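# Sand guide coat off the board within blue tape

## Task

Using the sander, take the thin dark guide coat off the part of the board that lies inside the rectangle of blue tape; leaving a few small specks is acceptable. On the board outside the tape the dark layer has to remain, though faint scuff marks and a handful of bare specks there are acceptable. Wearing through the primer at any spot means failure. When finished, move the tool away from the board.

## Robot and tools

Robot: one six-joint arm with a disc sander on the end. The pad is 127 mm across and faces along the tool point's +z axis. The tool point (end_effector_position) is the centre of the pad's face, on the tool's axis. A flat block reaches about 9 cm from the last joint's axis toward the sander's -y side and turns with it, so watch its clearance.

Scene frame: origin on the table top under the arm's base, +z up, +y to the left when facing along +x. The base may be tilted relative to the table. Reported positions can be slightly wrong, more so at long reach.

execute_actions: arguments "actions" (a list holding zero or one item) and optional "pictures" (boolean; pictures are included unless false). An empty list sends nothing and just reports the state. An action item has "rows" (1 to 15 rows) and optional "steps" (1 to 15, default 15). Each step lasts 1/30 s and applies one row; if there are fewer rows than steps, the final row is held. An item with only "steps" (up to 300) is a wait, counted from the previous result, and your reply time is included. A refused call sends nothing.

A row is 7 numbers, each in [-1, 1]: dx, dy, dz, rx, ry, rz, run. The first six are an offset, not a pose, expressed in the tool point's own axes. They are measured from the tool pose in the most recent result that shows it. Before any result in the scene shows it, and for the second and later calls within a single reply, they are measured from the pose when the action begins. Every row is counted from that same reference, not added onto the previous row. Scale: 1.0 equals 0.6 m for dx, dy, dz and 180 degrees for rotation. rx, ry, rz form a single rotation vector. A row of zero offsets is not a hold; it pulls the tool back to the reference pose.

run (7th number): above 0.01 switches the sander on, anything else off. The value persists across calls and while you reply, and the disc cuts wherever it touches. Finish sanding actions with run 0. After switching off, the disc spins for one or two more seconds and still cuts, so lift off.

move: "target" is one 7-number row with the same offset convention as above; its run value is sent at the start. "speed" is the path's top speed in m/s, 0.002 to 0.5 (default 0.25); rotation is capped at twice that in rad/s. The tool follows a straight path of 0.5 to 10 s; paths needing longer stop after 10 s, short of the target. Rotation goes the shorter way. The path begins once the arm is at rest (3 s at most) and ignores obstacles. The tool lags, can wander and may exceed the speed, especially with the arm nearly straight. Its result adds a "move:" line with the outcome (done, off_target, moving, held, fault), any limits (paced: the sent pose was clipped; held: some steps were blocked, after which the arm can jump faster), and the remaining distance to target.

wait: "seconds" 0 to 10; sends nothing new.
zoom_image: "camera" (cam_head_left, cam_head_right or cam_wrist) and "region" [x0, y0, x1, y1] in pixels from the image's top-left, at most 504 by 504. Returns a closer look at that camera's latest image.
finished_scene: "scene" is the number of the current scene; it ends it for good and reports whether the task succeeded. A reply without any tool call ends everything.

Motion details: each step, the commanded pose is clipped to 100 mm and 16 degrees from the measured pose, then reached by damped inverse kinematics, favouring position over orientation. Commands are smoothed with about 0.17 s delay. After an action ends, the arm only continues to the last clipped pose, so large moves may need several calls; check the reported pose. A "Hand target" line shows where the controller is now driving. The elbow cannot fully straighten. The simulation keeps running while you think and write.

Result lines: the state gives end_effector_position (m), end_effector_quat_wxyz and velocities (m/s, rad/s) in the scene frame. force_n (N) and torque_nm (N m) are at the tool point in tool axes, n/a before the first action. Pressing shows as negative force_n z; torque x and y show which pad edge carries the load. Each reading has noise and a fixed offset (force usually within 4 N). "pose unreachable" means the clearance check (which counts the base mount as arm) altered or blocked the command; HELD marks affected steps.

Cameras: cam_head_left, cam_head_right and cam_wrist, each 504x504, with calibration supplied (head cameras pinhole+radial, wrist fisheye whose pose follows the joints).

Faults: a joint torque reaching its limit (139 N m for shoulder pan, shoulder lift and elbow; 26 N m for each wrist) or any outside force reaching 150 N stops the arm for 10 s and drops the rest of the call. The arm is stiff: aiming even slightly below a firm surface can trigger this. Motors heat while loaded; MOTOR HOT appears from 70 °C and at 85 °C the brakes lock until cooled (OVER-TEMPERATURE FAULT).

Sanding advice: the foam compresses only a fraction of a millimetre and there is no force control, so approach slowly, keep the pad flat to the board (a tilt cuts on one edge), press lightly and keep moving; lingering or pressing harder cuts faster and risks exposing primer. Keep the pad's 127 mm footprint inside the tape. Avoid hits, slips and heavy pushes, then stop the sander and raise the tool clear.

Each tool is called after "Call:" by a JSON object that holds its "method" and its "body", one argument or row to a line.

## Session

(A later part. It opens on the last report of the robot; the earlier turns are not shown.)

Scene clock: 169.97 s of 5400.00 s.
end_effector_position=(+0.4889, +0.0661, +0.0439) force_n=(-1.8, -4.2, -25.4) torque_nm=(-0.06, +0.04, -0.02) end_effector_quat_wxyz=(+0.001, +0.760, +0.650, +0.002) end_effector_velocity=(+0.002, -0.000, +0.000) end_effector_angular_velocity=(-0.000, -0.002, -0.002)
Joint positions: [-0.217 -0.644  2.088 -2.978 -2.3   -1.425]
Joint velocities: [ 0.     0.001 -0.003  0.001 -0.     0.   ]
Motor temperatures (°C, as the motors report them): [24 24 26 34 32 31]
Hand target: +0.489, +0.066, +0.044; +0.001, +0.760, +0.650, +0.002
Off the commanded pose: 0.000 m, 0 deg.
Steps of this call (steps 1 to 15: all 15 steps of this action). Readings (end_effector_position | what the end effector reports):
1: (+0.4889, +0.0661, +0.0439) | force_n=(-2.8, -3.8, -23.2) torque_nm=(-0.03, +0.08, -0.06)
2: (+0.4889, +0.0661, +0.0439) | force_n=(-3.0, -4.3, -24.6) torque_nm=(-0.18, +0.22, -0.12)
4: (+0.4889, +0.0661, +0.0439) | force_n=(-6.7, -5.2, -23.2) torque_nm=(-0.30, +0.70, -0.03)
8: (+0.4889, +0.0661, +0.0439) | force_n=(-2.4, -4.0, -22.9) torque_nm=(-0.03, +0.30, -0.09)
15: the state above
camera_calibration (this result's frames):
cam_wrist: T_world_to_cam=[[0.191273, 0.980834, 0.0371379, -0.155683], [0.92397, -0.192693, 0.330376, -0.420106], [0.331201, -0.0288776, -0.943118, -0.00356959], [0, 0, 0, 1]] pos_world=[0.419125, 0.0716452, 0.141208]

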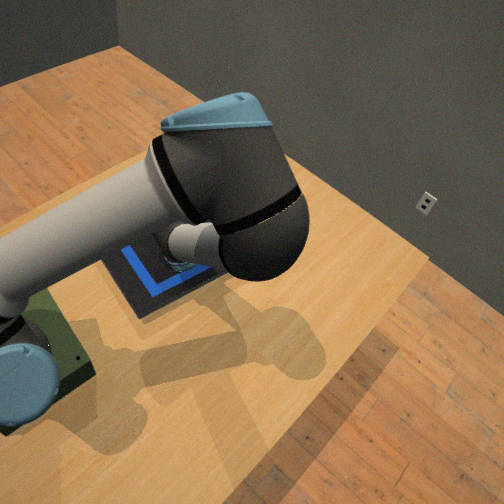

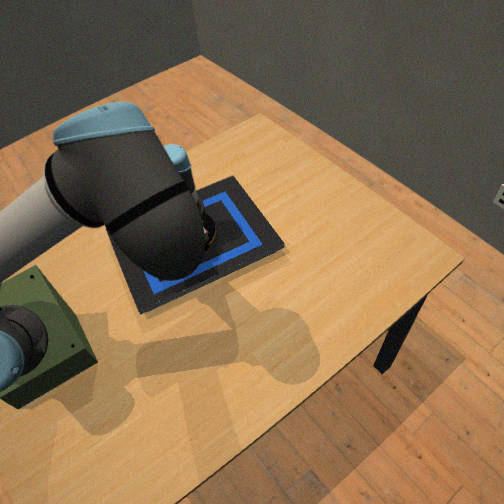

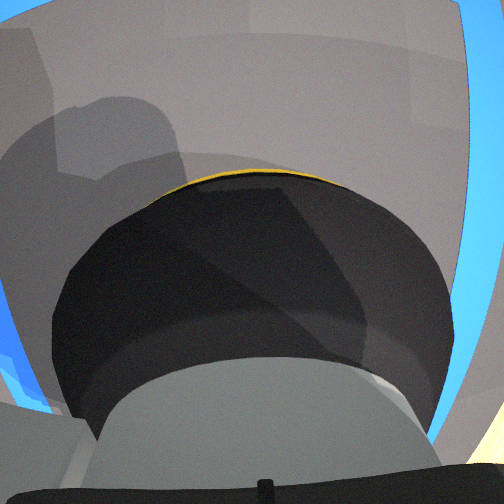

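Call:
{"method": "execute_actions", "body": {
  "actions": [
    {"rows": [[0,0,0,0,0,0,1]], "steps": 15}
  ],
  "pictures": false
}}

Call:
{"method": "execute_actions", "body": {
  "actions": [
    {"rows": [[0,0,-0.002,0,0,0,0],[0,0,-0.004,0,0,0,0],[0,0,-0.005,0,0,0,0]], "steps": 8}
  ],
  "pictures": false
}}

Call:
{"method": "move", "body": {
  "target": [0, 0.1, -0.03, 0, 0, 0, 0],
  "speed": 0.15
}}

Scene clock: 197.00 s of 5400.00 s.
end_effector_position=(+0.4890, +0.0661, +0.0440) force_n=(+0.7, +2.0, -18.4) torque_nm=(-0.22, -0.31, -0.07) end_effector_quat_wxyz=(+0.001, +0.760, +0.650, +0.002) end_effector_velocity=(+0.001, -0.000, +0.000) end_effector_angular_velocity=(+0.000, -0.001, -0.001)
Joint positions: [-0.217 -0.644  2.088 -2.978 -2.3   -1.425]
Joint velocities: [-0.    -0.    -0.    -0.001  0.     0.   ]
Motor temperatures (°C, as the motors report them): [24 24 26 34 32 31]
Hand target: +0.489, +0.066, +0.044; +0.001, +0.760, +0.650, +0.002
Off the commanded pose: 0.000 m, 0 deg.
Steps of this call (steps 1 to 796: nothing new was sent; steps 797 to 811: all 15 steps of this action). Readings (end_effector_position | what the end effector reports):
797: (+0.4889, +0.0662, +0.0439) | force_n=(-3.6, +7.9, -24.2) torque_nm=(-0.15, -0.70, -0.54)
798: (+0.4890, +0.0661, +0.0439) | force_n=(+17.2, -5.8, -19.4) torque_nm=(-1.24, -1.28, -0.37)
800: (+0.4890, +0.0661, +0.0439) | force_n=(-8.9, -1.9, -18.6) torque_nm=(-0.34, +0.98, -0.22)
804: (+0.4890, +0.0661, +0.0440) | force_n=(-2.0, -0.9, -19.6) torque_nm=(-0.62, +0.22, -0.36)
811: the state above

Scene clock: 197.27 s of 5400.00 s.
end_effector_position=(+0.4890, +0.0661, +0.0465) force_n=(-1.6, +1.1, -3.1) torque_nm=(-0.12, +0.15, -0.05) end_effector_quat_wxyz=(+0.001, +0.760, +0.650, +0.002) end_effector_velocity=(-0.000, -0.000, +0.005) end_effector_angular_velocity=(-0.000, -0.001, -0.001)
Joint positions: [-0.213 -0.65   2.088 -2.97  -2.3   -1.421]
Joint velocities: [ 0.007 -0.012  0.002  0.014 -0.     0.009]
Motor temperatures (°C, as the motors report them): [24 24 26 34 32 31]
Hand target: +0.489, +0.066, +0.047; +0.001, +0.760, +0.650, +0.002
Off the commanded pose: 0.000 m, 0 deg.
Steps of this call (steps 1 to 8: all 8 steps of this action). Readings (end_effector_position | what the end effector reports):
1: (+0.4890, +0.0661, +0.0440) | force_n=(-4.6, -0.2, -21.3) torque_nm=(-0.42, +0.50, -0.05)
2: (+0.4891, +0.0661, +0.0442) | force_n=(+0.5, +2.3, -13.5) torque_nm=(-0.14, -0.31, +0.12)
4: (+0.4890, +0.0661, +0.0451) | force_n=(-5.5, -1.1, -0.7) torque_nm=(-0.34, +0.61, -0.08)
8: the state above

Scene clock: 198.40 s of 5400.00 s.
end_effector_position=(+0.5480, +0.0566, +0.0651) force_n=(-2.6, +0.5, -0.7) torque_nm=(+0.13, +0.35, -0.02) end_effector_quat_wxyz=(+0.001, +0.760, +0.650, +0.002) end_effector_velocity=(+0.002, +0.000, +0.000) end_effector_angular_velocity=(-0.000, +0.002, +0.001)
Joint positions: [-0.203 -0.662  1.932 -2.793 -2.299 -1.407]
Joint velocities: [ 0.     0.001 -0.006  0.008 -0.     0.002]
Motor temperatures (°C, as the motors report them): [24 24 26 34 32 31]
Hand target: +0.548, +0.057, +0.065; +0.001, +0.760, +0.650, +0.002
Off the commanded pose: 0.000 m, 0 deg.
move: done
camera_calibration (this result's frames):
cam_wrist: T_world_to_cam=[[0.191498, 0.980785, 0.0372689, -0.158581], [0.923808, -0.192939, 0.330685, -0.483464], [0.331522, -0.0288964, -0.943005, -0.00362007], [0, 0, 0, 1]] pos_world=[0.478196, 0.0621499, 0.162371]

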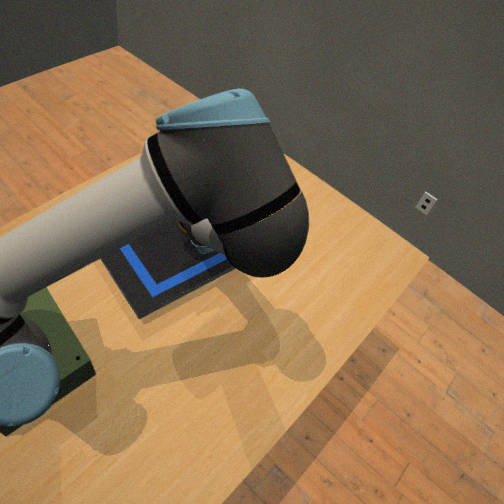

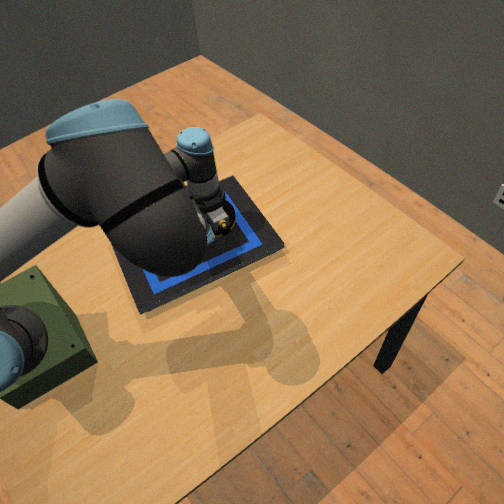

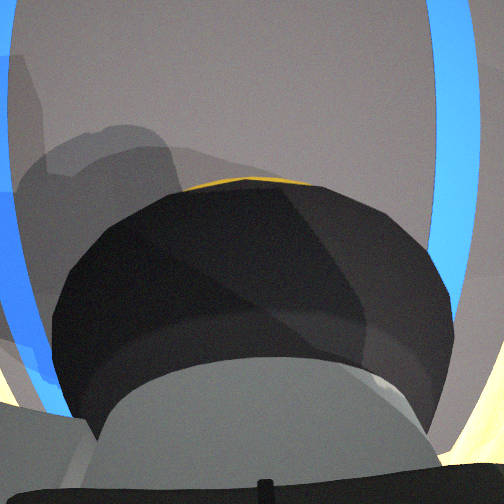

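Call:
{"method": "zoom_image", "body": {
  "camera": "cam_wrist",
  "region": [0, 0, 504, 250]
}}

Region (0, 0, 504, 250) of cam_wrist's 504x504 image, scaled by 1.000; it fills the top 250 rows of this view, and the rest is white.

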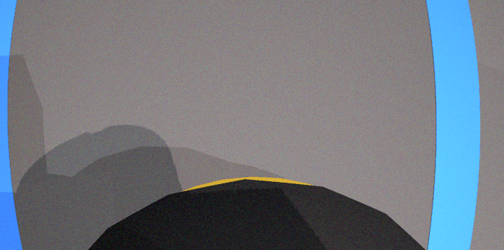

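Call:
{"method": "zoom_image", "body": {
  "camera": "cam_wrist",
  "region": [400, 60, 500, 200]
}}

Call:
{"method": "zoom_image", "body": {
  "camera": "cam_wrist",
  "region": [0, 60, 100, 200]
}}

Call:
{"method": "zoom_image", "body": {
  "camera": "cam_wrist",
  "region": [0, 200, 140, 440]
}}

Call:
{"method": "zoom_image", "body": {
  "camera": "cam_wrist",
  "region": [364, 200, 504, 440]
}}

Region (400, 60, 500, 200) of cam_wrist's 504x504 image, scaled by 3.600, with more detail than that image has; it fills the left 360 columns of this view, and the rest is white.

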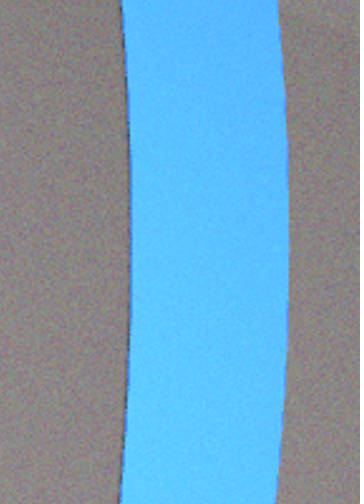

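Region (0, 60, 100, 200) of cam_wrist's 504x504 image, scaled by 3.600, with more detail than that image has; it fills the left 360 columns of this view, and the rest is white.

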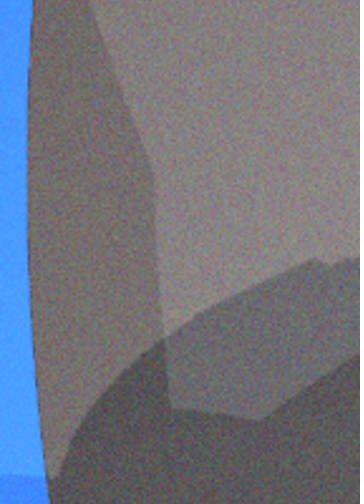

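Region (0, 200, 140, 440) of cam_wrist's 504x504 image, scaled by 2.100, with more detail than that image has; it fills the left 294 columns of this view, and the rest is white.

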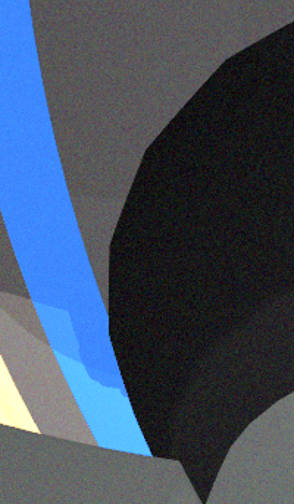

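Region (364, 200, 504, 440) of cam_wrist's 504x504 image, scaled by 2.100, with more detail than that image has; it fills the left 294 columns of this view, and the rest is white.

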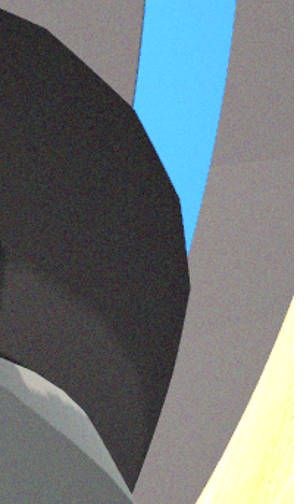

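Call:
{"method": "execute_actions", "body": {
  "actions": []
}}

Call:
{"method": "zoom_image", "body": {
  "camera": "cam_wrist",
  "region": [130, 140, 370, 230]
}}

Scene clock: 245.70 s of 5400.00 s.
end_effector_position=(+0.5482, +0.0567, +0.0651) force_n=(-5.0, -0.8, -0.8) torque_nm=(-0.30, +0.58, +0.00) end_effector_quat_wxyz=(+0.001, +0.760, +0.650, +0.002) end_effector_velocity=(+0.000, -0.000, +0.000) end_effector_angular_velocity=(-0.000, -0.001, -0.002)
Joint positions: [-0.203 -0.662  1.932 -2.792 -2.299 -1.407]
Joint velocities: [-0.    -0.     0.    -0.001 -0.     0.001]
Motor temperatures (°C, as the motors report them): [24 24 26 34 32 31]
Hand target: +0.548, +0.057, +0.065; +0.001, +0.760, +0.650, +0.002
Off the commanded pose: 0.000 m, 0 deg.
Steps of this call (steps 1 to 1419: nothing new was sent). Readings (end_effector_position | what the end effector reports):
1: (+0.5481, +0.0566, +0.0651) | force_n=(-1.7, +1.4, -1.7) torque_nm=(-0.08, +0.14, -0.04)
2: (+0.5481, +0.0567, +0.0651) | force_n=(-2.8, -1.2, -1.0) torque_nm=(-0.35, +0.27, -0.14)
4: (+0.5482, +0.0567, +0.0651) | force_n=(-2.0, +1.5, +1.5) torque_nm=(+0.09, +0.09, -0.03)
8: (+0.5482, +0.0567, +0.0651) | force_n=(-2.5, -2.7, -2.2) torque_nm=(-0.44, +0.23, +0.07)
1419: the state above
camera_calibration (this result's frames):
cam_wrist: T_world_to_cam=[[0.191447, 0.980798, 0.0371827, -0.158613], [0.923892, -0.192868, 0.330494, -0.483665], [0.331319, -0.0289192, -0.943075, -0.00357943], [0, 0, 0, 1]] pos_world=[0.478406, 0.0621799, 0.16237]

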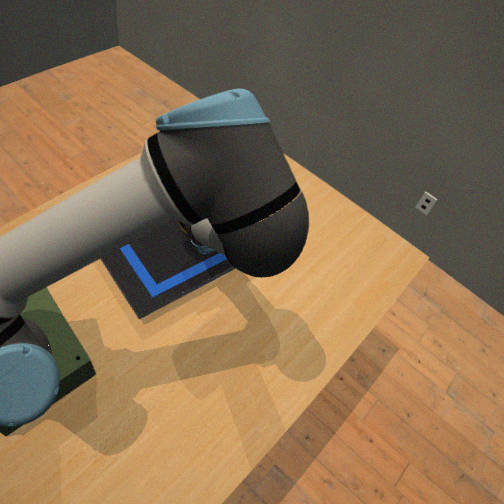

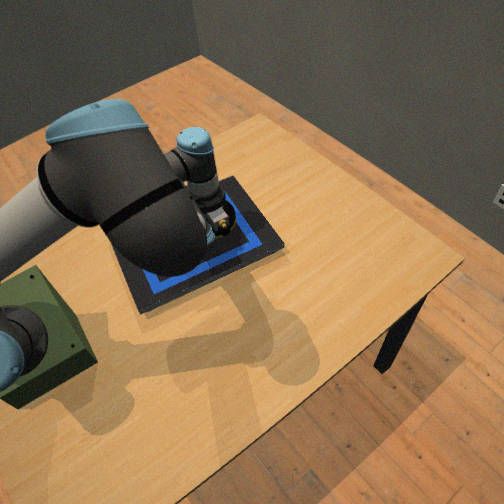

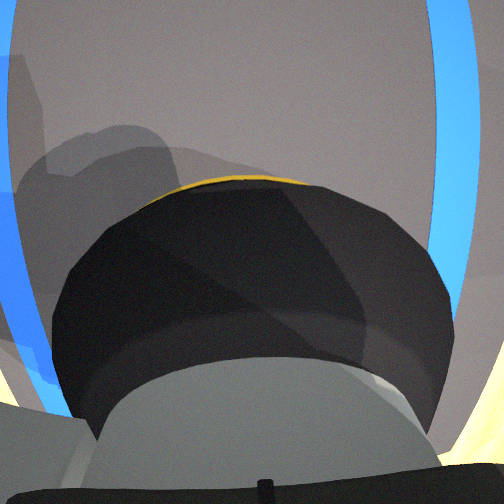

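Region (130, 140, 370, 230) of cam_wrist's 504x504 image, scaled by 2.100, with more detail than that image has; it fills the top 189 rows of this view, and the rest is white.

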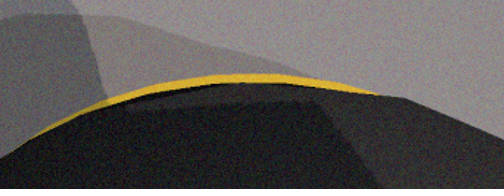

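Call:
{"method": "move", "body": {
  "target": [-0.0857, -0.1095, 0.0305, 0, 0, 0.00556, 0],
  "speed": 0.15
}}

Call:
{"method": "execute_actions", "body": {
  "actions": [
    {"rows": [[0,0,0.0005,0,0,0,0],[0,0,0.0010,0,0,0,0],[0,0,0.0015,0,0,0,0],[0,0,0.0020,0,0,0,0],[0,0,0.0025,0,0,0,0],[0,0,0.0030,0,0,0,0]], "steps": 15}
  ],
  "pictures": false
}}

Scene clock: 256.90 s of 5400.00 s.
end_effector_position=(+0.4755, +0.0162, +0.0465) force_n=(-1.8, -1.1, -1.2) torque_nm=(-0.32, +0.20, -0.03) end_effector_quat_wxyz=(+0.001, +0.766, +0.643, +0.002) end_effector_velocity=(-0.003, -0.000, -0.001) end_effector_angular_velocity=(+0.001, +0.002, +0.002)
Joint positions: [-0.292 -0.731  2.167 -3.037 -2.3   -1.508]
Joint velocities: [-0.002 -0.     0.007 -0.006  0.001 -0.004]
Motor temperatures (°C, as the motors report them): [24 24 26 34 32 31]
Hand target: +0.475, +0.016, +0.046; +0.001, +0.766, +0.643, +0.002
Off the commanded pose: 0.000 m, 0 deg.
move: done
camera_calibration (this result's frames):
cam_wrist: T_world_to_cam=[[0.208567, 0.97731, 0.0369515, -0.112361], [0.920448, -0.208922, 0.330343, -0.416254], [0.330567, -0.0348865, -0.943137, 0.00225055], [0, 0, 0, 1]] pos_world=[0.405831, 0.0229256, 0.143781]

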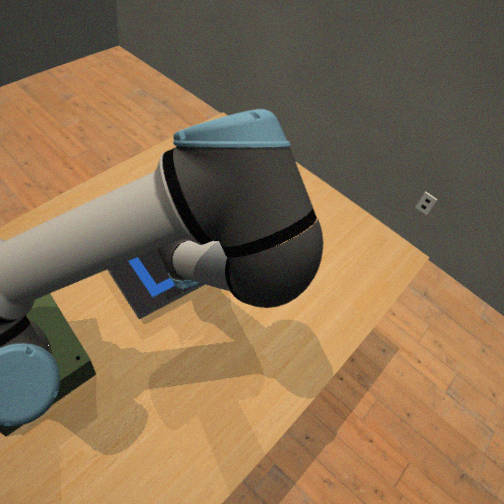

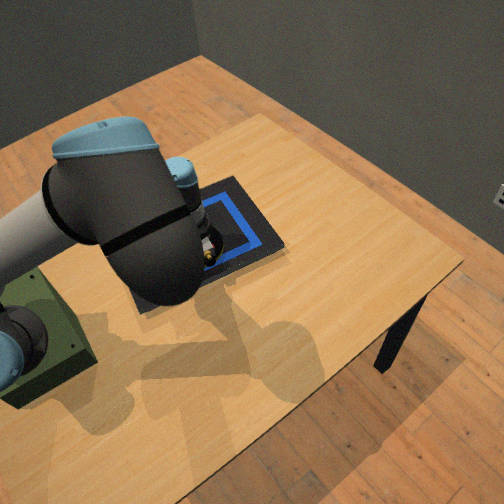

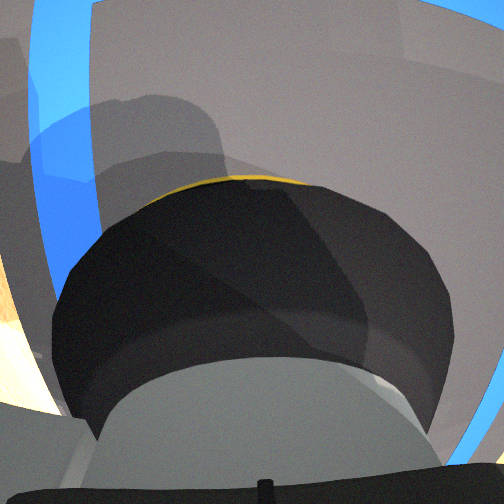

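Scene clock: 257.40 s of 5400.00 s.
end_effector_position=(+0.4755, +0.0162, +0.0448) force_n=(-1.5, +0.8, -0.2) torque_nm=(-0.09, +0.14, -0.09) end_effector_quat_wxyz=(+0.001, +0.766, +0.643, +0.002) end_effector_velocity=(-0.000, +0.000, -0.001) end_effector_angular_velocity=(+0.000, +0.001, +0.001)
Joint positions: [-0.294 -0.727  2.167 -3.043 -2.3   -1.512]
Joint velocities: [-0.001  0.002 -0.    -0.001  0.    -0.001]
Motor temperatures (°C, as the motors report them): [24 24 26 34 32 31]
Hand target: +0.476, +0.016, +0.045; +0.001, +0.766, +0.643, +0.002
Off the commanded pose: 0.000 m, 0 deg.
Steps of this call (steps 1 to 15: all 15 steps of this action). Readings (end_effector_position | what the end effector reports):
1: (+0.4755, +0.0162, +0.0465) | force_n=(-3.8, +0.5, -0.1) torque_nm=(-0.02, +0.40, -0.05)
2: (+0.4755, +0.0161, +0.0465) | force_n=(-1.0, +0.3, -2.9) torque_nm=(-0.12, +0.11, -0.06)
4: (+0.4755, +0.0160, +0.0463) | force_n=(-0.7, -0.1, -1.0) torque_nm=(-0.16, +0.00, -0.09)
8: (+0.4754, +0.0161, +0.0453) | force_n=(-2.7, -2.3, -0.3) torque_nm=(-0.45, +0.24, +0.06)
15: the state above

Call:
{"method": "execute_actions", "body": {
  "actions": [
    {"rows": [[0,0,0.0004,0,0,0,0],[0,0,0.0008,0,0,0,0],[0,0,0.0012,0,0,0,0]], "steps": 12}
  ],
  "pictures": false
}}

Call:
{"method": "execute_actions", "body": {
  "actions": [
    {"steps": 8}
  ],
  "pictures": true
}}

Scene clock: 259.87 s of 5400.00 s.
end_effector_position=(+0.4755, +0.0162, +0.0441) force_n=(-1.6, -0.5, -13.4) torque_nm=(-0.04, -0.08, +0.02) end_effector_quat_wxyz=(+0.001, +0.766, +0.643, +0.002) end_effector_velocity=(+0.001, +0.000, -0.001) end_effector_angular_velocity=(-0.000, -0.000, -0.001)
Joint positions: [-0.295 -0.726  2.166 -3.045 -2.3   -1.513]
Joint velocities: [-0.     0.002 -0.002 -0.001 -0.    -0.   ]
Motor temperatures (°C, as the motors report them): [24 24 26 34 32 31]
Hand target: +0.475, +0.016, +0.044; +0.001, +0.766, +0.643, +0.002
Off the commanded pose: 0.000 m, 0 deg.
Steps of this call (steps 1 to 62: nothing new was sent; steps 63 to 74: all 12 steps of this action). Readings (end_effector_position | what the end effector reports):
63: (+0.4755, +0.0162, +0.0447) | force_n=(-1.4, +1.1, -0.4) torque_nm=(-0.06, +0.14, -0.10)
64: (+0.4755, +0.0162, +0.0447) | force_n=(-2.3, +0.0, -1.6) torque_nm=(-0.01, +0.08, -0.10)
66: (+0.4755, +0.0162, +0.0444) | force_n=(-0.1, -0.1, +0.7) torque_nm=(-0.18, -0.08, -0.02)
70: (+0.4755, +0.0162, +0.0442) | force_n=(-1.7, -1.5, -9.3) torque_nm=(-0.36, +0.13, +0.03)
74: the state above

Scene clock: 260.13 s of 5400.00 s.
end_effector_position=(+0.4755, +0.0162, +0.0440) force_n=(-2.8, -1.8, -13.8) torque_nm=(-0.38, +0.14, -0.10) end_effector_quat_wxyz=(+0.001, +0.766, +0.643, +0.002) end_effector_velocity=(+0.000, -0.000, -0.000) end_effector_angular_velocity=(-0.000, -0.000, -0.000)
Joint positions: [-0.295 -0.726  2.166 -3.045 -2.3   -1.513]
Joint velocities: [-0.     0.    -0.001 -0.     0.    -0.   ]
Motor temperatures (°C, as the motors report them): [24 24 26 34 32 31]
Hand target: +0.475, +0.016, +0.044; +0.001, +0.766, +0.643, +0.002
Off the commanded pose: 0.000 m, 0 deg.
Steps of this call (steps 1 to 8: nothing new was sent). Readings (end_effector_position | what the end effector reports):
1: (+0.4755, +0.0162, +0.0441) | force_n=(-1.9, -0.4, -13.9) torque_nm=(-0.09, -0.08, +0.00)
2: (+0.4755, +0.0162, +0.0441) | force_n=(-1.9, -2.7, -11.0) torque_nm=(-0.48, +0.07, -0.05)
4: (+0.4755, +0.0162, +0.0441) | force_n=(-0.5, -2.8, -14.5) torque_nm=(-0.38, -0.15, +0.03)
8: the state above
camera_calibration (this result's frames):
cam_wrist: T_world_to_cam=[[0.208557, 0.977312, 0.0369408, -0.11225], [0.920455, -0.20891, 0.330332, -0.41542], [0.330555, -0.0348906, -0.943142, -0.0000521843], [0, 0, 0, 1]] pos_world=[0.405803, 0.0229165, 0.141324]

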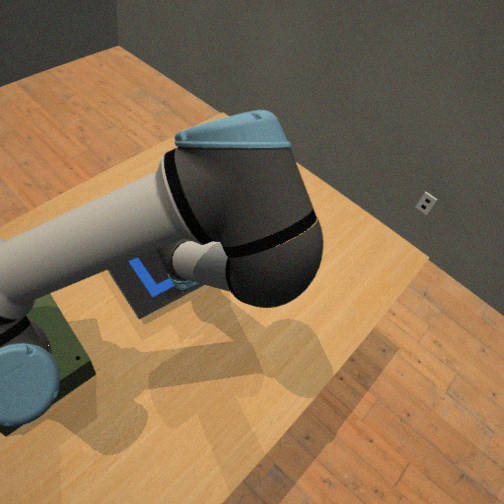

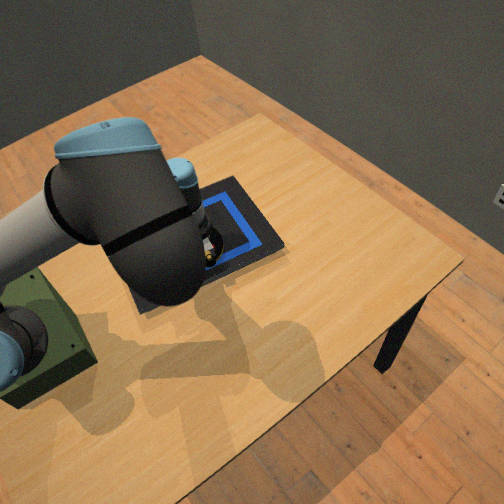

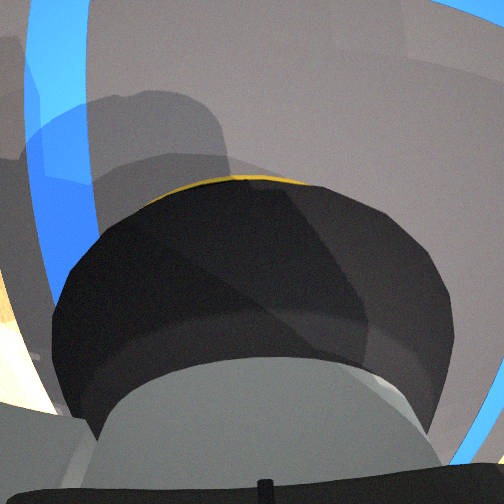

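Call:
{"method": "execute_actions", "body": {
  "actions": [
    {"rows": [[0,0,0.0003,0,0,0,1],[0,0,0.0006,0,0,0,1],[0,0,0.0010,0,0,0,1]], "steps": 15}
  ],
  "pictures": false
}}

Call:
{"method": "execute_actions", "body": {
  "actions": [
    {"steps": 15}
  ],
  "pictures": false
}}

Call:
{"method": "execute_actions", "body": {
  "actions": [
    {"steps": 15}
  ],
  "pictures": false
}}

Call:
{"method": "execute_actions", "body": {
  "actions": [
    {"steps": 15}
  ],
  "pictures": false
}}

Call:
{"method": "execute_actions", "body": {
  "actions": [
    {"rows": [[0,0,-0.002,0,0,0,0],[0,0,-0.004,0,0,0,0],[0,0,-0.005,0,0,0,0]], "steps": 6}
  ],
  "pictures": false
}}

Call:
{"method": "move", "body": {
  "target": [0, 0.11, -0.04, 0, 0, 0, 0],
  "speed": 0.15
}}

Scene clock: 268.33 s of 5400.00 s.
end_effector_position=(+0.4755, +0.0162, +0.0435) force_n=(-1.5, -1.3, -35.7) torque_nm=(-0.62, +0.08, -0.09) end_effector_quat_wxyz=(+0.001, +0.766, +0.643, +0.002) end_effector_velocity=(-0.001, +0.000, -0.000) end_effector_angular_velocity=(+0.000, +0.001, -0.000)
Joint positions: [-0.296 -0.724  2.166 -3.048 -2.3   -1.514]
Joint velocities: [-0.     0.     0.001 -0.001 -0.     0.   ]
Motor temperatures (°C, as the motors report them): [24 24 26 34 32 31]
Hand target: +0.475, +0.016, +0.043; +0.001, +0.766, +0.643, +0.002
Off the commanded pose: 0.000 m, 0 deg.
Steps of this call (steps 1 to 231: nothing new was sent; steps 232 to 246: all 15 steps of this action). Readings (end_effector_position | what the end effector reports):
232: (+0.4755, +0.0162, +0.0440) | force_n=(-9.4, -6.3, -16.7) torque_nm=(-0.12, +0.70, -0.52)
233: (+0.4755, +0.0162, +0.0440) | force_n=(-19.9, -3.2, -17.4) torque_nm=(-0.12, +1.12, -0.43)
235: (+0.4755, +0.0162, +0.0438) | force_n=(+4.7, +2.1, -24.4) torque_nm=(-0.23, -0.83, -0.22)
239: (+0.4755, +0.0162, +0.0436) | force_n=(-0.2, +2.7, -34.7) torque_nm=(+0.34, -0.29, -0.18)
246: the state above

Scene clock: 268.83 s of 5400.00 s.
end_effector_position=(+0.4755, +0.0162, +0.0434) force_n=(+2.2, +0.5, -41.7) torque_nm=(+0.02, -0.79, +0.01) end_effector_quat_wxyz=(+0.001, +0.766, +0.643, +0.002) end_effector_velocity=(-0.000, +0.000, -0.000) end_effector_angular_velocity=(+0.000, +0.001, +0.002)
Joint positions: [-0.296 -0.724  2.166 -3.048 -2.3   -1.514]
Joint velocities: [-0.     0.     0.     0.001  0.    -0.   ]
Motor temperatures (°C, as the motors report them): [24 24 26 34 32 31]
Hand target: +0.475, +0.016, +0.043; +0.001, +0.766, +0.643, +0.002
Off the commanded pose: 0.000 m, 0 deg.
Steps of this call (steps 1 to 15: nothing new was sent). Readings (end_effector_position | what the end effector reports):
1: (+0.4755, +0.0162, +0.0435) | force_n=(-4.3, -0.8, -41.8) torque_nm=(+0.36, +0.28, -0.12)
2: (+0.4755, +0.0162, +0.0435) | force_n=(+2.8, +1.6, -33.5) torque_nm=(-0.86, -0.60, -0.22)
4: (+0.4755, +0.0162, +0.0435) | force_n=(+1.6, +0.4, -39.4) torque_nm=(+0.18, -0.49, -0.27)
8: (+0.4755, +0.0162, +0.0434) | force_n=(-4.8, +1.9, -32.9) torque_nm=(-0.43, +0.49, -0.19)
15: the state above

Scene clock: 269.33 s of 5400.00 s.
end_effector_position=(+0.4755, +0.0162, +0.0434) force_n=(-5.5, -1.9, -35.7) torque_nm=(-0.39, +0.77, -0.19) end_effector_quat_wxyz=(+0.001, +0.766, +0.643, +0.002) end_effector_velocity=(-0.001, -0.000, +0.000) end_effector_angular_velocity=(-0.000, -0.000, -0.000)
Joint positions: [-0.296 -0.724  2.166 -3.048 -2.3   -1.514]
Joint velocities: [-0.    -0.001  0.002 -0.001 -0.    -0.   ]
Motor temperatures (°C, as the motors report them): [24 24 26 34 32 31]
Hand target: +0.475, +0.016, +0.043; +0.001, +0.766, +0.643, +0.002
Off the commanded pose: 0.000 m, 0 deg.
Steps of this call (steps 1 to 15: nothing new was sent). Readings (end_effector_position | what the end effector reports):
1: (+0.4755, +0.0162, +0.0434) | force_n=(+1.3, +1.9, -33.7) torque_nm=(-0.56, -0.22, -0.16)
2: (+0.4755, +0.0162, +0.0434) | force_n=(-4.8, -4.1, -41.8) torque_nm=(+0.00, +0.56, -0.22)
4: (+0.4755, +0.0162, +0.0434) | force_n=(-1.6, -1.9, -34.5) torque_nm=(-0.79, +0.20, -0.01)
8: (+0.4755, +0.0162, +0.0434) | force_n=(+1.5, -0.4, -40.3) torque_nm=(+0.01, -0.40, -0.14)
15: the state above

Scene clock: 269.83 s of 5400.00 s.
end_effector_position=(+0.4755, +0.0162, +0.0434) force_n=(+3.9, +2.8, -37.5) torque_nm=(-0.06, -0.77, -0.22) end_effector_quat_wxyz=(+0.001, +0.766, +0.643, +0.002) end_effector_velocity=(+0.001, -0.001, +0.001) end_effector_angular_velocity=(-0.000, -0.001, -0.001)
Joint positions: [-0.296 -0.724  2.166 -3.048 -2.3   -1.514]
Joint velocities: [-0.    -0.001 -0.002  0.002 -0.     0.   ]
Motor temperatures (°C, as the motors report them): [24 24 26 34 32 31]
Hand target: +0.475, +0.016, +0.043; +0.001, +0.766, +0.643, +0.002
Off the commanded pose: 0.000 m, 0 deg.
Steps of this call (steps 1 to 15: nothing new was sent). Readings (end_effector_position | what the end effector reports):
1: (+0.4755, +0.0162, +0.0434) | force_n=(-1.5, -0.9, -42.1) torque_nm=(+0.20, -0.09, -0.31)
2: (+0.4755, +0.0162, +0.0434) | force_n=(+1.8, +4.4, -35.4) torque_nm=(-0.51, -0.48, -0.09)
4: (+0.4755, +0.0162, +0.0434) | force_n=(+3.1, +1.3, -39.7) torque_nm=(+0.08, -0.72, -0.08)
8: (+0.4755, +0.0162, +0.0434) | force_n=(-5.1, +1.1, -36.3) torque_nm=(-0.12, +0.52, -0.11)
15: the state above

Scene clock: 270.03 s of 5400.00 s.
end_effector_position=(+0.4755, +0.0163, +0.0453) force_n=(-4.2, +2.5, -2.1) torque_nm=(+0.28, +0.34, -0.03) end_effector_quat_wxyz=(+0.000, +0.766, +0.643, +0.001) end_effector_velocity=(+0.001, +0.000, +0.010) end_effector_angular_velocity=(+0.000, -0.003, -0.002)
Joint positions: [-0.293 -0.729  2.166 -3.04  -2.3   -1.51 ]
Joint velocities: [ 0.014 -0.023  0.002  0.029  0.     0.018]
Motor temperatures (°C, as the motors report them): [24 24 26 34 32 31]
Hand target: +0.475, +0.016, +0.046; +0.001, +0.766, +0.643, +0.002
Off the commanded pose: 0.001 m, 0 deg.
Steps of this call (steps 1 to 6: all 6 steps of this action). Readings (end_effector_position | what the end effector reports):
1: (+0.4755, +0.0162, +0.0434) | force_n=(-8.5, -3.0, -38.9) torque_nm=(-0.33, +0.84, +0.04)
2: (+0.4755, +0.0162, +0.0435) | force_n=(+0.7, +2.4, -30.7) torque_nm=(-0.77, -0.20, -0.10)
4: (+0.4755, +0.0162, +0.0445) | force_n=(-2.4, -0.3, -0.6) torque_nm=(-0.42, +0.31, -0.08)
6: the state above

Scene clock: 271.23 s of 5400.00 s.
end_effector_position=(+0.5403, +0.0047, +0.0705) force_n=(-1.1, +1.9, -0.3) torque_nm=(-0.06, +0.11, +0.07) end_effector_quat_wxyz=(+0.001, +0.766, +0.643, +0.002) end_effector_velocity=(+0.001, +0.001, -0.000) end_effector_angular_velocity=(-0.000, +0.002, +0.000)
Joint positions: [-0.268 -0.754  1.993 -2.82  -2.301 -1.477]
Joint velocities: [ 0.001  0.003 -0.006  0.006 -0.     0.002]
Motor temperatures (°C, as the motors report them): [24 24 26 34 32 31]
Hand target: +0.540, +0.005, +0.071; +0.001, +0.766, +0.643, +0.002
Off the commanded pose: 0.000 m, 0 deg.
move: done
camera_calibration (this result's frames):
cam_wrist: T_world_to_cam=[[0.208589, 0.977299, 0.0371135, -0.115544], [0.920379, -0.208991, 0.330493, -0.486187], [0.330747, -0.0347789, -0.943078, 0.00300897], [0, 0, 0, 1]] pos_world=[0.470582, 0.011417, 0.167807]

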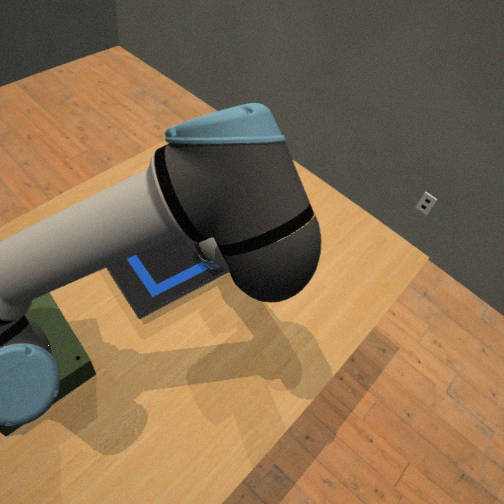

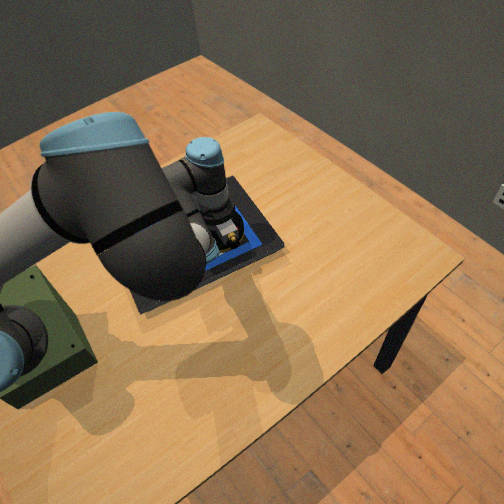

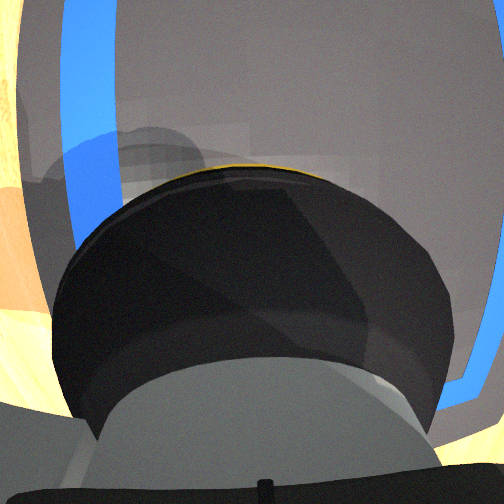

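Call:
{"method": "zoom_image", "body": {
  "camera": "cam_wrist",
  "region": [60, 60, 300, 240]
}}

Call:
{"method": "zoom_image", "body": {
  "camera": "cam_wrist",
  "region": [200, 0, 504, 260]
}}

Region (60, 60, 300, 240) of cam_wrist's 504x504 image, scaled by 2.100, with more detail than that image has; it fills the top 378 rows of this view, and the rest is white.

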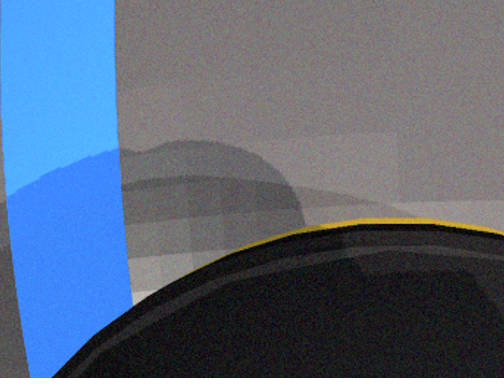

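Region (200, 0, 504, 260) of cam_wrist's 504x504 image, scaled by 1.658, with more detail than that image has; it fills the top 431 rows of this view, and the rest is white.

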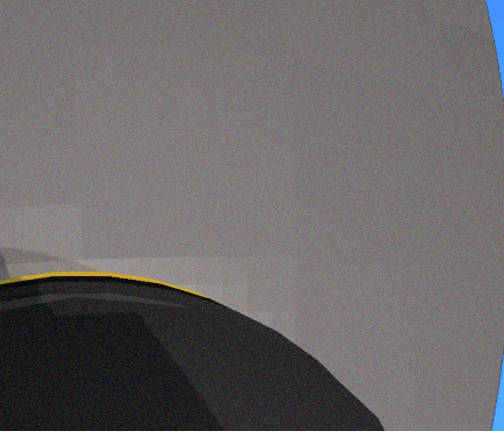

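Call:
{"method": "move", "body": {
  "target": [0.0667, 0.2317, -0.2917, 0, 0, 0, 0],
  "speed": 0.25
}}

Scene clock: 293.70 s of 5400.00 s.
end_effector_position=(+0.6834, +0.0197, +0.2461) force_n=(-1.6, -0.8, -0.4) torque_nm=(-0.24, +0.05, -0.12) end_effector_quat_wxyz=(+0.001, +0.766, +0.643, +0.002) end_effector_velocity=(+0.001, +0.000, +0.001) end_effector_angular_velocity=(-0.001, +0.004, +0.001)
Joint positions: [-0.073 -0.756  1.416 -2.069 -2.285 -1.218]
Joint velocities: [ 0.001  0.003 -0.01   0.013  0.     0.004]
Motor temperatures (°C, as the motors report them): [24 24 26 34 32 31]
Hand target: +0.684, +0.020, +0.246; +0.000, +0.766, +0.643, +0.002
Off the commanded pose: 0.000 m, 0 deg.
move: done
camera_calibration (this result's frames):
cam_wrist: T_world_to_cam=[[0.20848, 0.977299, 0.0377109, -0.166706], [0.920272, -0.209077, 0.330737, -0.672761], [0.331113, -0.0342478, -0.942969, 0.12144], [0, 0, 0, 1]] pos_world=[0.613667, 0.0264216, 0.343307]

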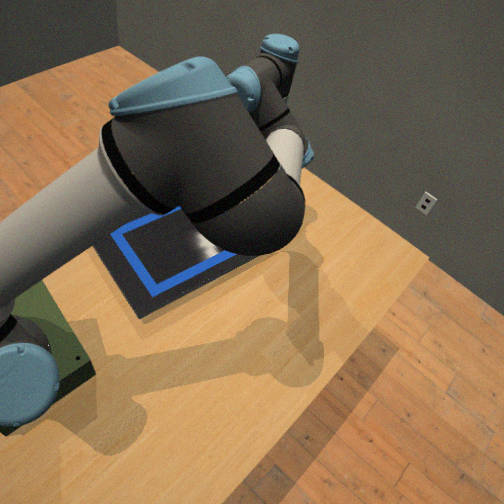

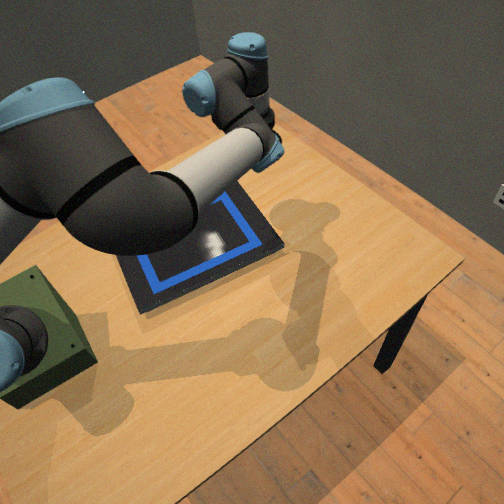

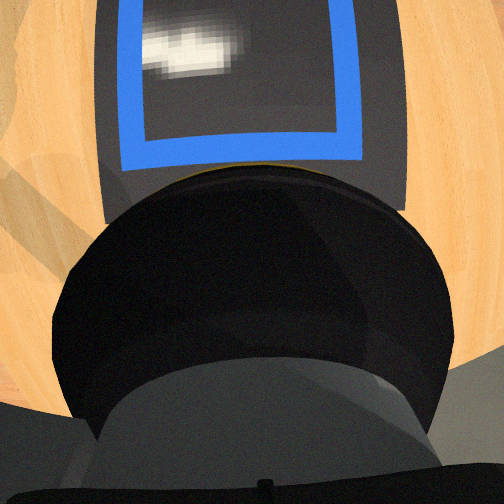

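Call:
{"method": "zoom_image", "body": {
  "camera": "cam_wrist",
  "region": [90, 0, 410, 220]
}}

Call:
{"method": "zoom_image", "body": {
  "camera": "cam_head_left",
  "region": [80, 190, 260, 330]
}}

Call:
{"method": "zoom_image", "body": {
  "camera": "cam_head_right",
  "region": [110, 180, 300, 320]
}}

Region (90, 0, 410, 220) of cam_wrist's 504x504 image, scaled by 1.575, with more detail than that image has; it fills the top 346 rows of this view, and the rest is white.

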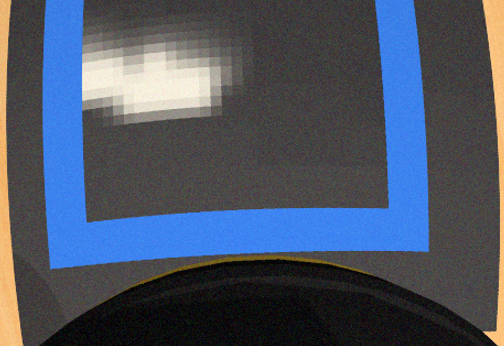

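Region (80, 190, 260, 330) of cam_head_left's 504x504 image, scaled by 2.800, with more detail than that image has.

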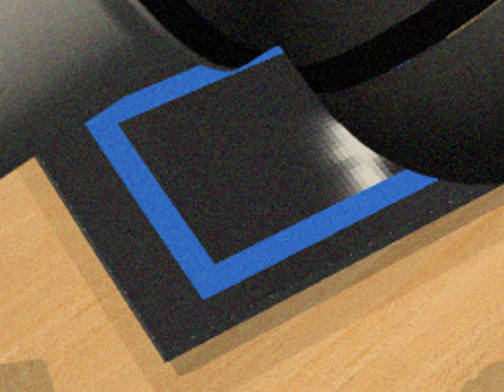

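Region (110, 180, 300, 320) of cam_head_right's 504x504 image, scaled by 2.653, with more detail than that image has; it fills the top 371 rows of this view, and the rest is white.

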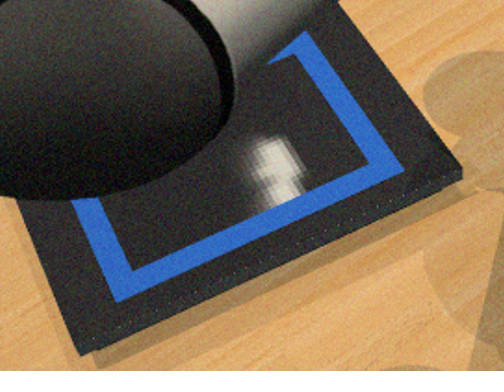

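Call:
{"method": "zoom_image", "body": {
  "camera": "cam_wrist",
  "region": [110, 0, 270, 180]
}}

Call:
{"method": "zoom_image", "body": {
  "camera": "cam_wrist",
  "region": [100, 110, 190, 190]
}}

Call:
{"method": "zoom_image", "body": {
  "camera": "cam_wrist",
  "region": [300, 100, 390, 180]
}}

Region (110, 0, 270, 180) of cam_wrist's 504x504 image, scaled by 2.800, with more detail than that image has.

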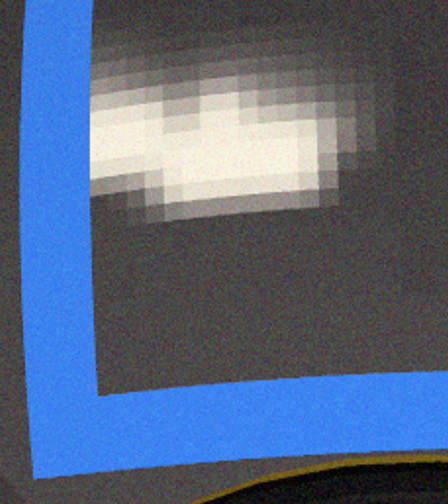

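Region (100, 110, 190, 190) of cam_wrist's 504x504 image, scaled by 5.600, with more detail than that image has.

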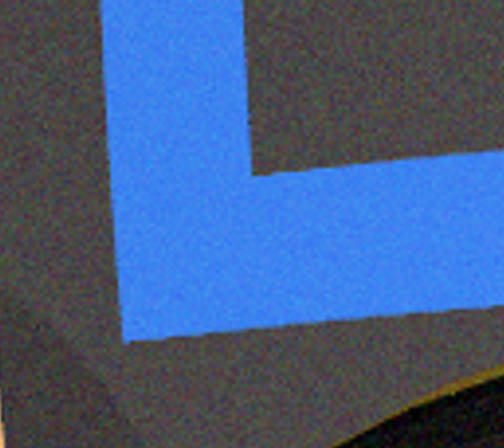

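Region (300, 100, 390, 180) of cam_wrist's 504x504 image, scaled by 5.600, with more detail than that image has.

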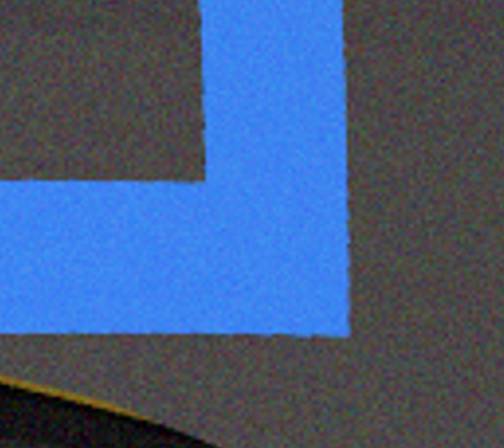

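Call:
{"method": "move", "body": {
  "target": [0.0638, -0.2168, 0.3312, 0, 0, 0, 0],
  "speed": 0.25
}}

Call:
{"method": "execute_actions", "body": {
  "actions": [
    {"rows": [[0,0,0.0005,0,0,0,0],[0,0,0.0010,0,0,0,0],[0,0,0.0015,0,0,0,0],[0,0,0.0020,0,0,0,0],[0,0,0.0025,0,0,0,0],[0,0,0.0030,0,0,0,0]], "steps": 15}
  ],
  "pictures": false
}}

Scene clock: 355.23 s of 5400.00 s.
end_effector_position=(+0.5627, +0.0803, +0.0471) force_n=(-2.4, +0.6, -0.9) torque_nm=(-0.03, +0.14, +0.06) end_effector_quat_wxyz=(+0.001, +0.766, +0.643, +0.002) end_effector_velocity=(-0.001, +0.001, -0.002) end_effector_angular_velocity=(+0.000, -0.001, +0.001)
Joint positions: [-0.194 -0.583  1.866 -2.798 -2.299 -1.377]
Joint velocities: [-0.001  0.004  0.002 -0.009  0.    -0.004]
Motor temperatures (°C, as the motors report them): [24 24 26 34 32 31]
Hand target: +0.563, +0.080, +0.047; +0.001, +0.766, +0.643, +0.002
Off the commanded pose: 0.000 m, 0 deg.
move: done
camera_calibration (this result's frames):
cam_wrist: T_world_to_cam=[[0.208562, 0.977297, 0.0373286, -0.193255], [0.920334, -0.209033, 0.330591, -0.483177], [0.330888, -0.0345938, -0.943036, -0.0240005], [0, 0, 0, 1]] pos_world=[0.492932, 0.0870371, 0.144314]

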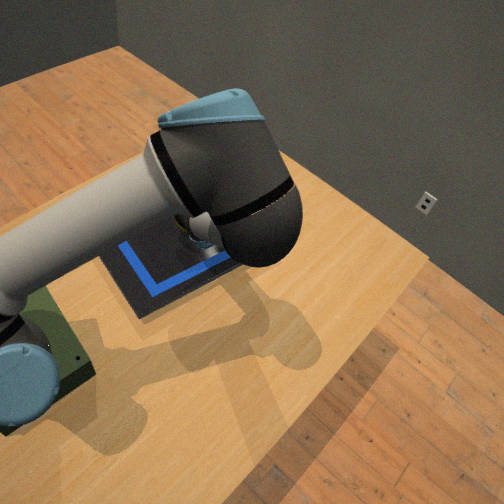

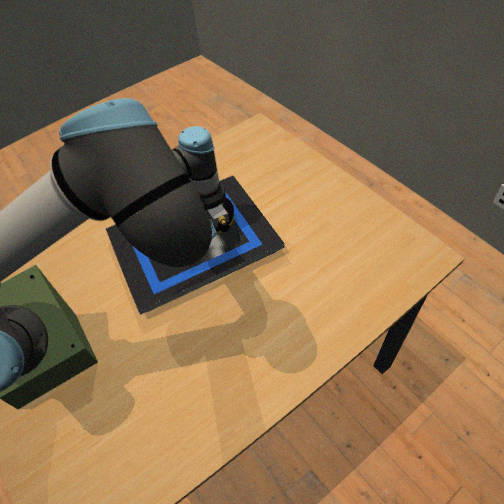

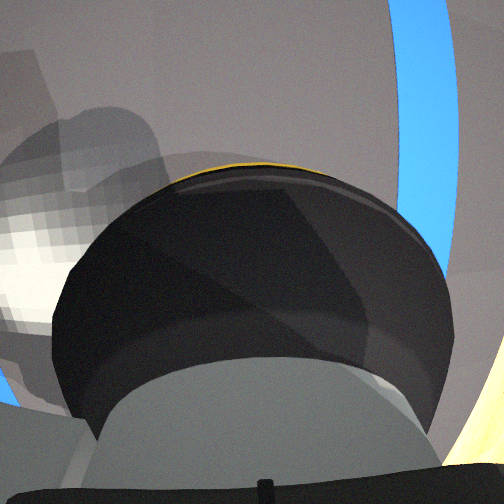

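Scene clock: 355.73 s of 5400.00 s.
end_effector_position=(+0.5626, +0.0804, +0.0453) force_n=(-2.8, +0.0, +0.2) torque_nm=(-0.23, +0.19, -0.12) end_effector_quat_wxyz=(+0.000, +0.766, +0.643, +0.002) end_effector_velocity=(-0.000, -0.001, -0.000) end_effector_angular_velocity=(-0.001, -0.000, +0.000)
Joint positions: [-0.196 -0.579  1.866 -2.803 -2.299 -1.38 ]
Joint velocities: [-0.001 -0.001  0.001 -0.001 -0.001 -0.001]
Motor temperatures (°C, as the motors report them): [24 24 26 34 32 31]
Hand target: +0.563, +0.080, +0.045; +0.001, +0.766, +0.643, +0.002
Off the commanded pose: 0.000 m, 0 deg.
Steps of this call (steps 1 to 15: all 15 steps of this action). Readings (end_effector_position | what the end effector reports):
1: (+0.5626, +0.0803, +0.0470) | force_n=(-2.3, -0.3, -0.4) torque_nm=(-0.17, +0.24, -0.01)
2: (+0.5626, +0.0803, +0.0469) | force_n=(-2.8, -0.4, -0.9) torque_nm=(-0.19, +0.15, +0.00)
4: (+0.5626, +0.0803, +0.0466) | force_n=(-2.2, +1.1, -2.2) torque_nm=(-0.04, +0.09, -0.06)
8: (+0.5625, +0.0804, +0.0457) | force_n=(+1.2, +0.1, -0.4) torque_nm=(-0.18, -0.25, -0.17)
15: the state above

Call:
{"method": "execute_actions", "body": {
  "actions": [
    {"rows": [[0,0,0.0004,0,0,0,0],[0,0,0.0008,0,0,0,0],[0,0,0.0012,0,0,0,0]], "steps": 12}
  ],
  "pictures": false
}}

Call:
{"method": "execute_actions", "body": {
  "actions": [
    {"steps": 8}
  ],
  "pictures": false
}}

Scene clock: 367.47 s of 5400.00 s.
end_effector_position=(+0.5626, +0.0803, +0.0446) force_n=(-4.3, -2.3, -8.0) torque_nm=(-0.41, +0.34, -0.04) end_effector_quat_wxyz=(+0.001, +0.766, +0.643, +0.002) end_effector_velocity=(+0.001, -0.000, +0.000) end_effector_angular_velocity=(+0.000, -0.001, -0.001)
Joint positions: [-0.197 -0.578  1.866 -2.804 -2.299 -1.381]
Joint velocities: [-0.    -0.    -0.001 -0.001 -0.    -0.   ]
Motor temperatures (°C, as the motors report them): [24 24 26 34 32 31]
Hand target: +0.563, +0.080, +0.045; +0.000, +0.766, +0.643, +0.002
Off the commanded pose: 0.000 m, 0 deg.
Steps of this call (steps 1 to 340: nothing new was sent; steps 341 to 352: all 12 steps of this action). Readings (end_effector_position | what the end effector reports):
341: (+0.5627, +0.0803, +0.0452) | force_n=(-3.8, -0.8, -0.1) torque_nm=(-0.42, +0.28, +0.07)
342: (+0.5627, +0.0803, +0.0452) | force_n=(-3.2, +1.9, +0.8) torque_nm=(+0.10, +0.29, +0.01)
344: (+0.5626, +0.0803, +0.0450) | force_n=(-3.7, +0.9, -1.6) torque_nm=(-0.09, +0.40, -0.05)
348: (+0.5626, +0.0803, +0.0447) | force_n=(-1.7, -1.3, -6.1) torque_nm=(-0.53, -0.09, +0.04)
352: the state above

Scene clock: 367.73 s of 5400.00 s.
end_effector_position=(+0.5626, +0.0803, +0.0446) force_n=(-2.1, +0.2, -10.0) torque_nm=(-0.03, +0.09, -0.02) end_effector_quat_wxyz=(+0.001, +0.766, +0.643, +0.002) end_effector_velocity=(-0.001, +0.001, -0.001) end_effector_angular_velocity=(-0.000, +0.002, +0.002)
Joint positions: [-0.197 -0.578  1.866 -2.805 -2.299 -1.381]
Joint velocities: [-0.     0.002  0.001  0.    -0.     0.   ]
Motor temperatures (°C, as the motors report them): [24 24 26 34 32 31]
Hand target: +0.563, +0.080, +0.045; +0.000, +0.766, +0.643, +0.002
Off the commanded pose: 0.000 m, 0 deg.
Steps of this call (steps 1 to 8: nothing new was sent). Readings (end_effector_position | what the end effector reports):
1: (+0.5626, +0.0803, +0.0446) | force_n=(-0.6, -1.9, -7.5) torque_nm=(-0.17, -0.14, -0.13)
2: (+0.5626, +0.0803, +0.0446) | force_n=(-2.0, -1.5, -10.9) torque_nm=(-0.31, -0.01, -0.07)
4: (+0.5626, +0.0803, +0.0446) | force_n=(-2.5, -1.0, -10.9) torque_nm=(-0.20, +0.05, +0.02)
8: the state above


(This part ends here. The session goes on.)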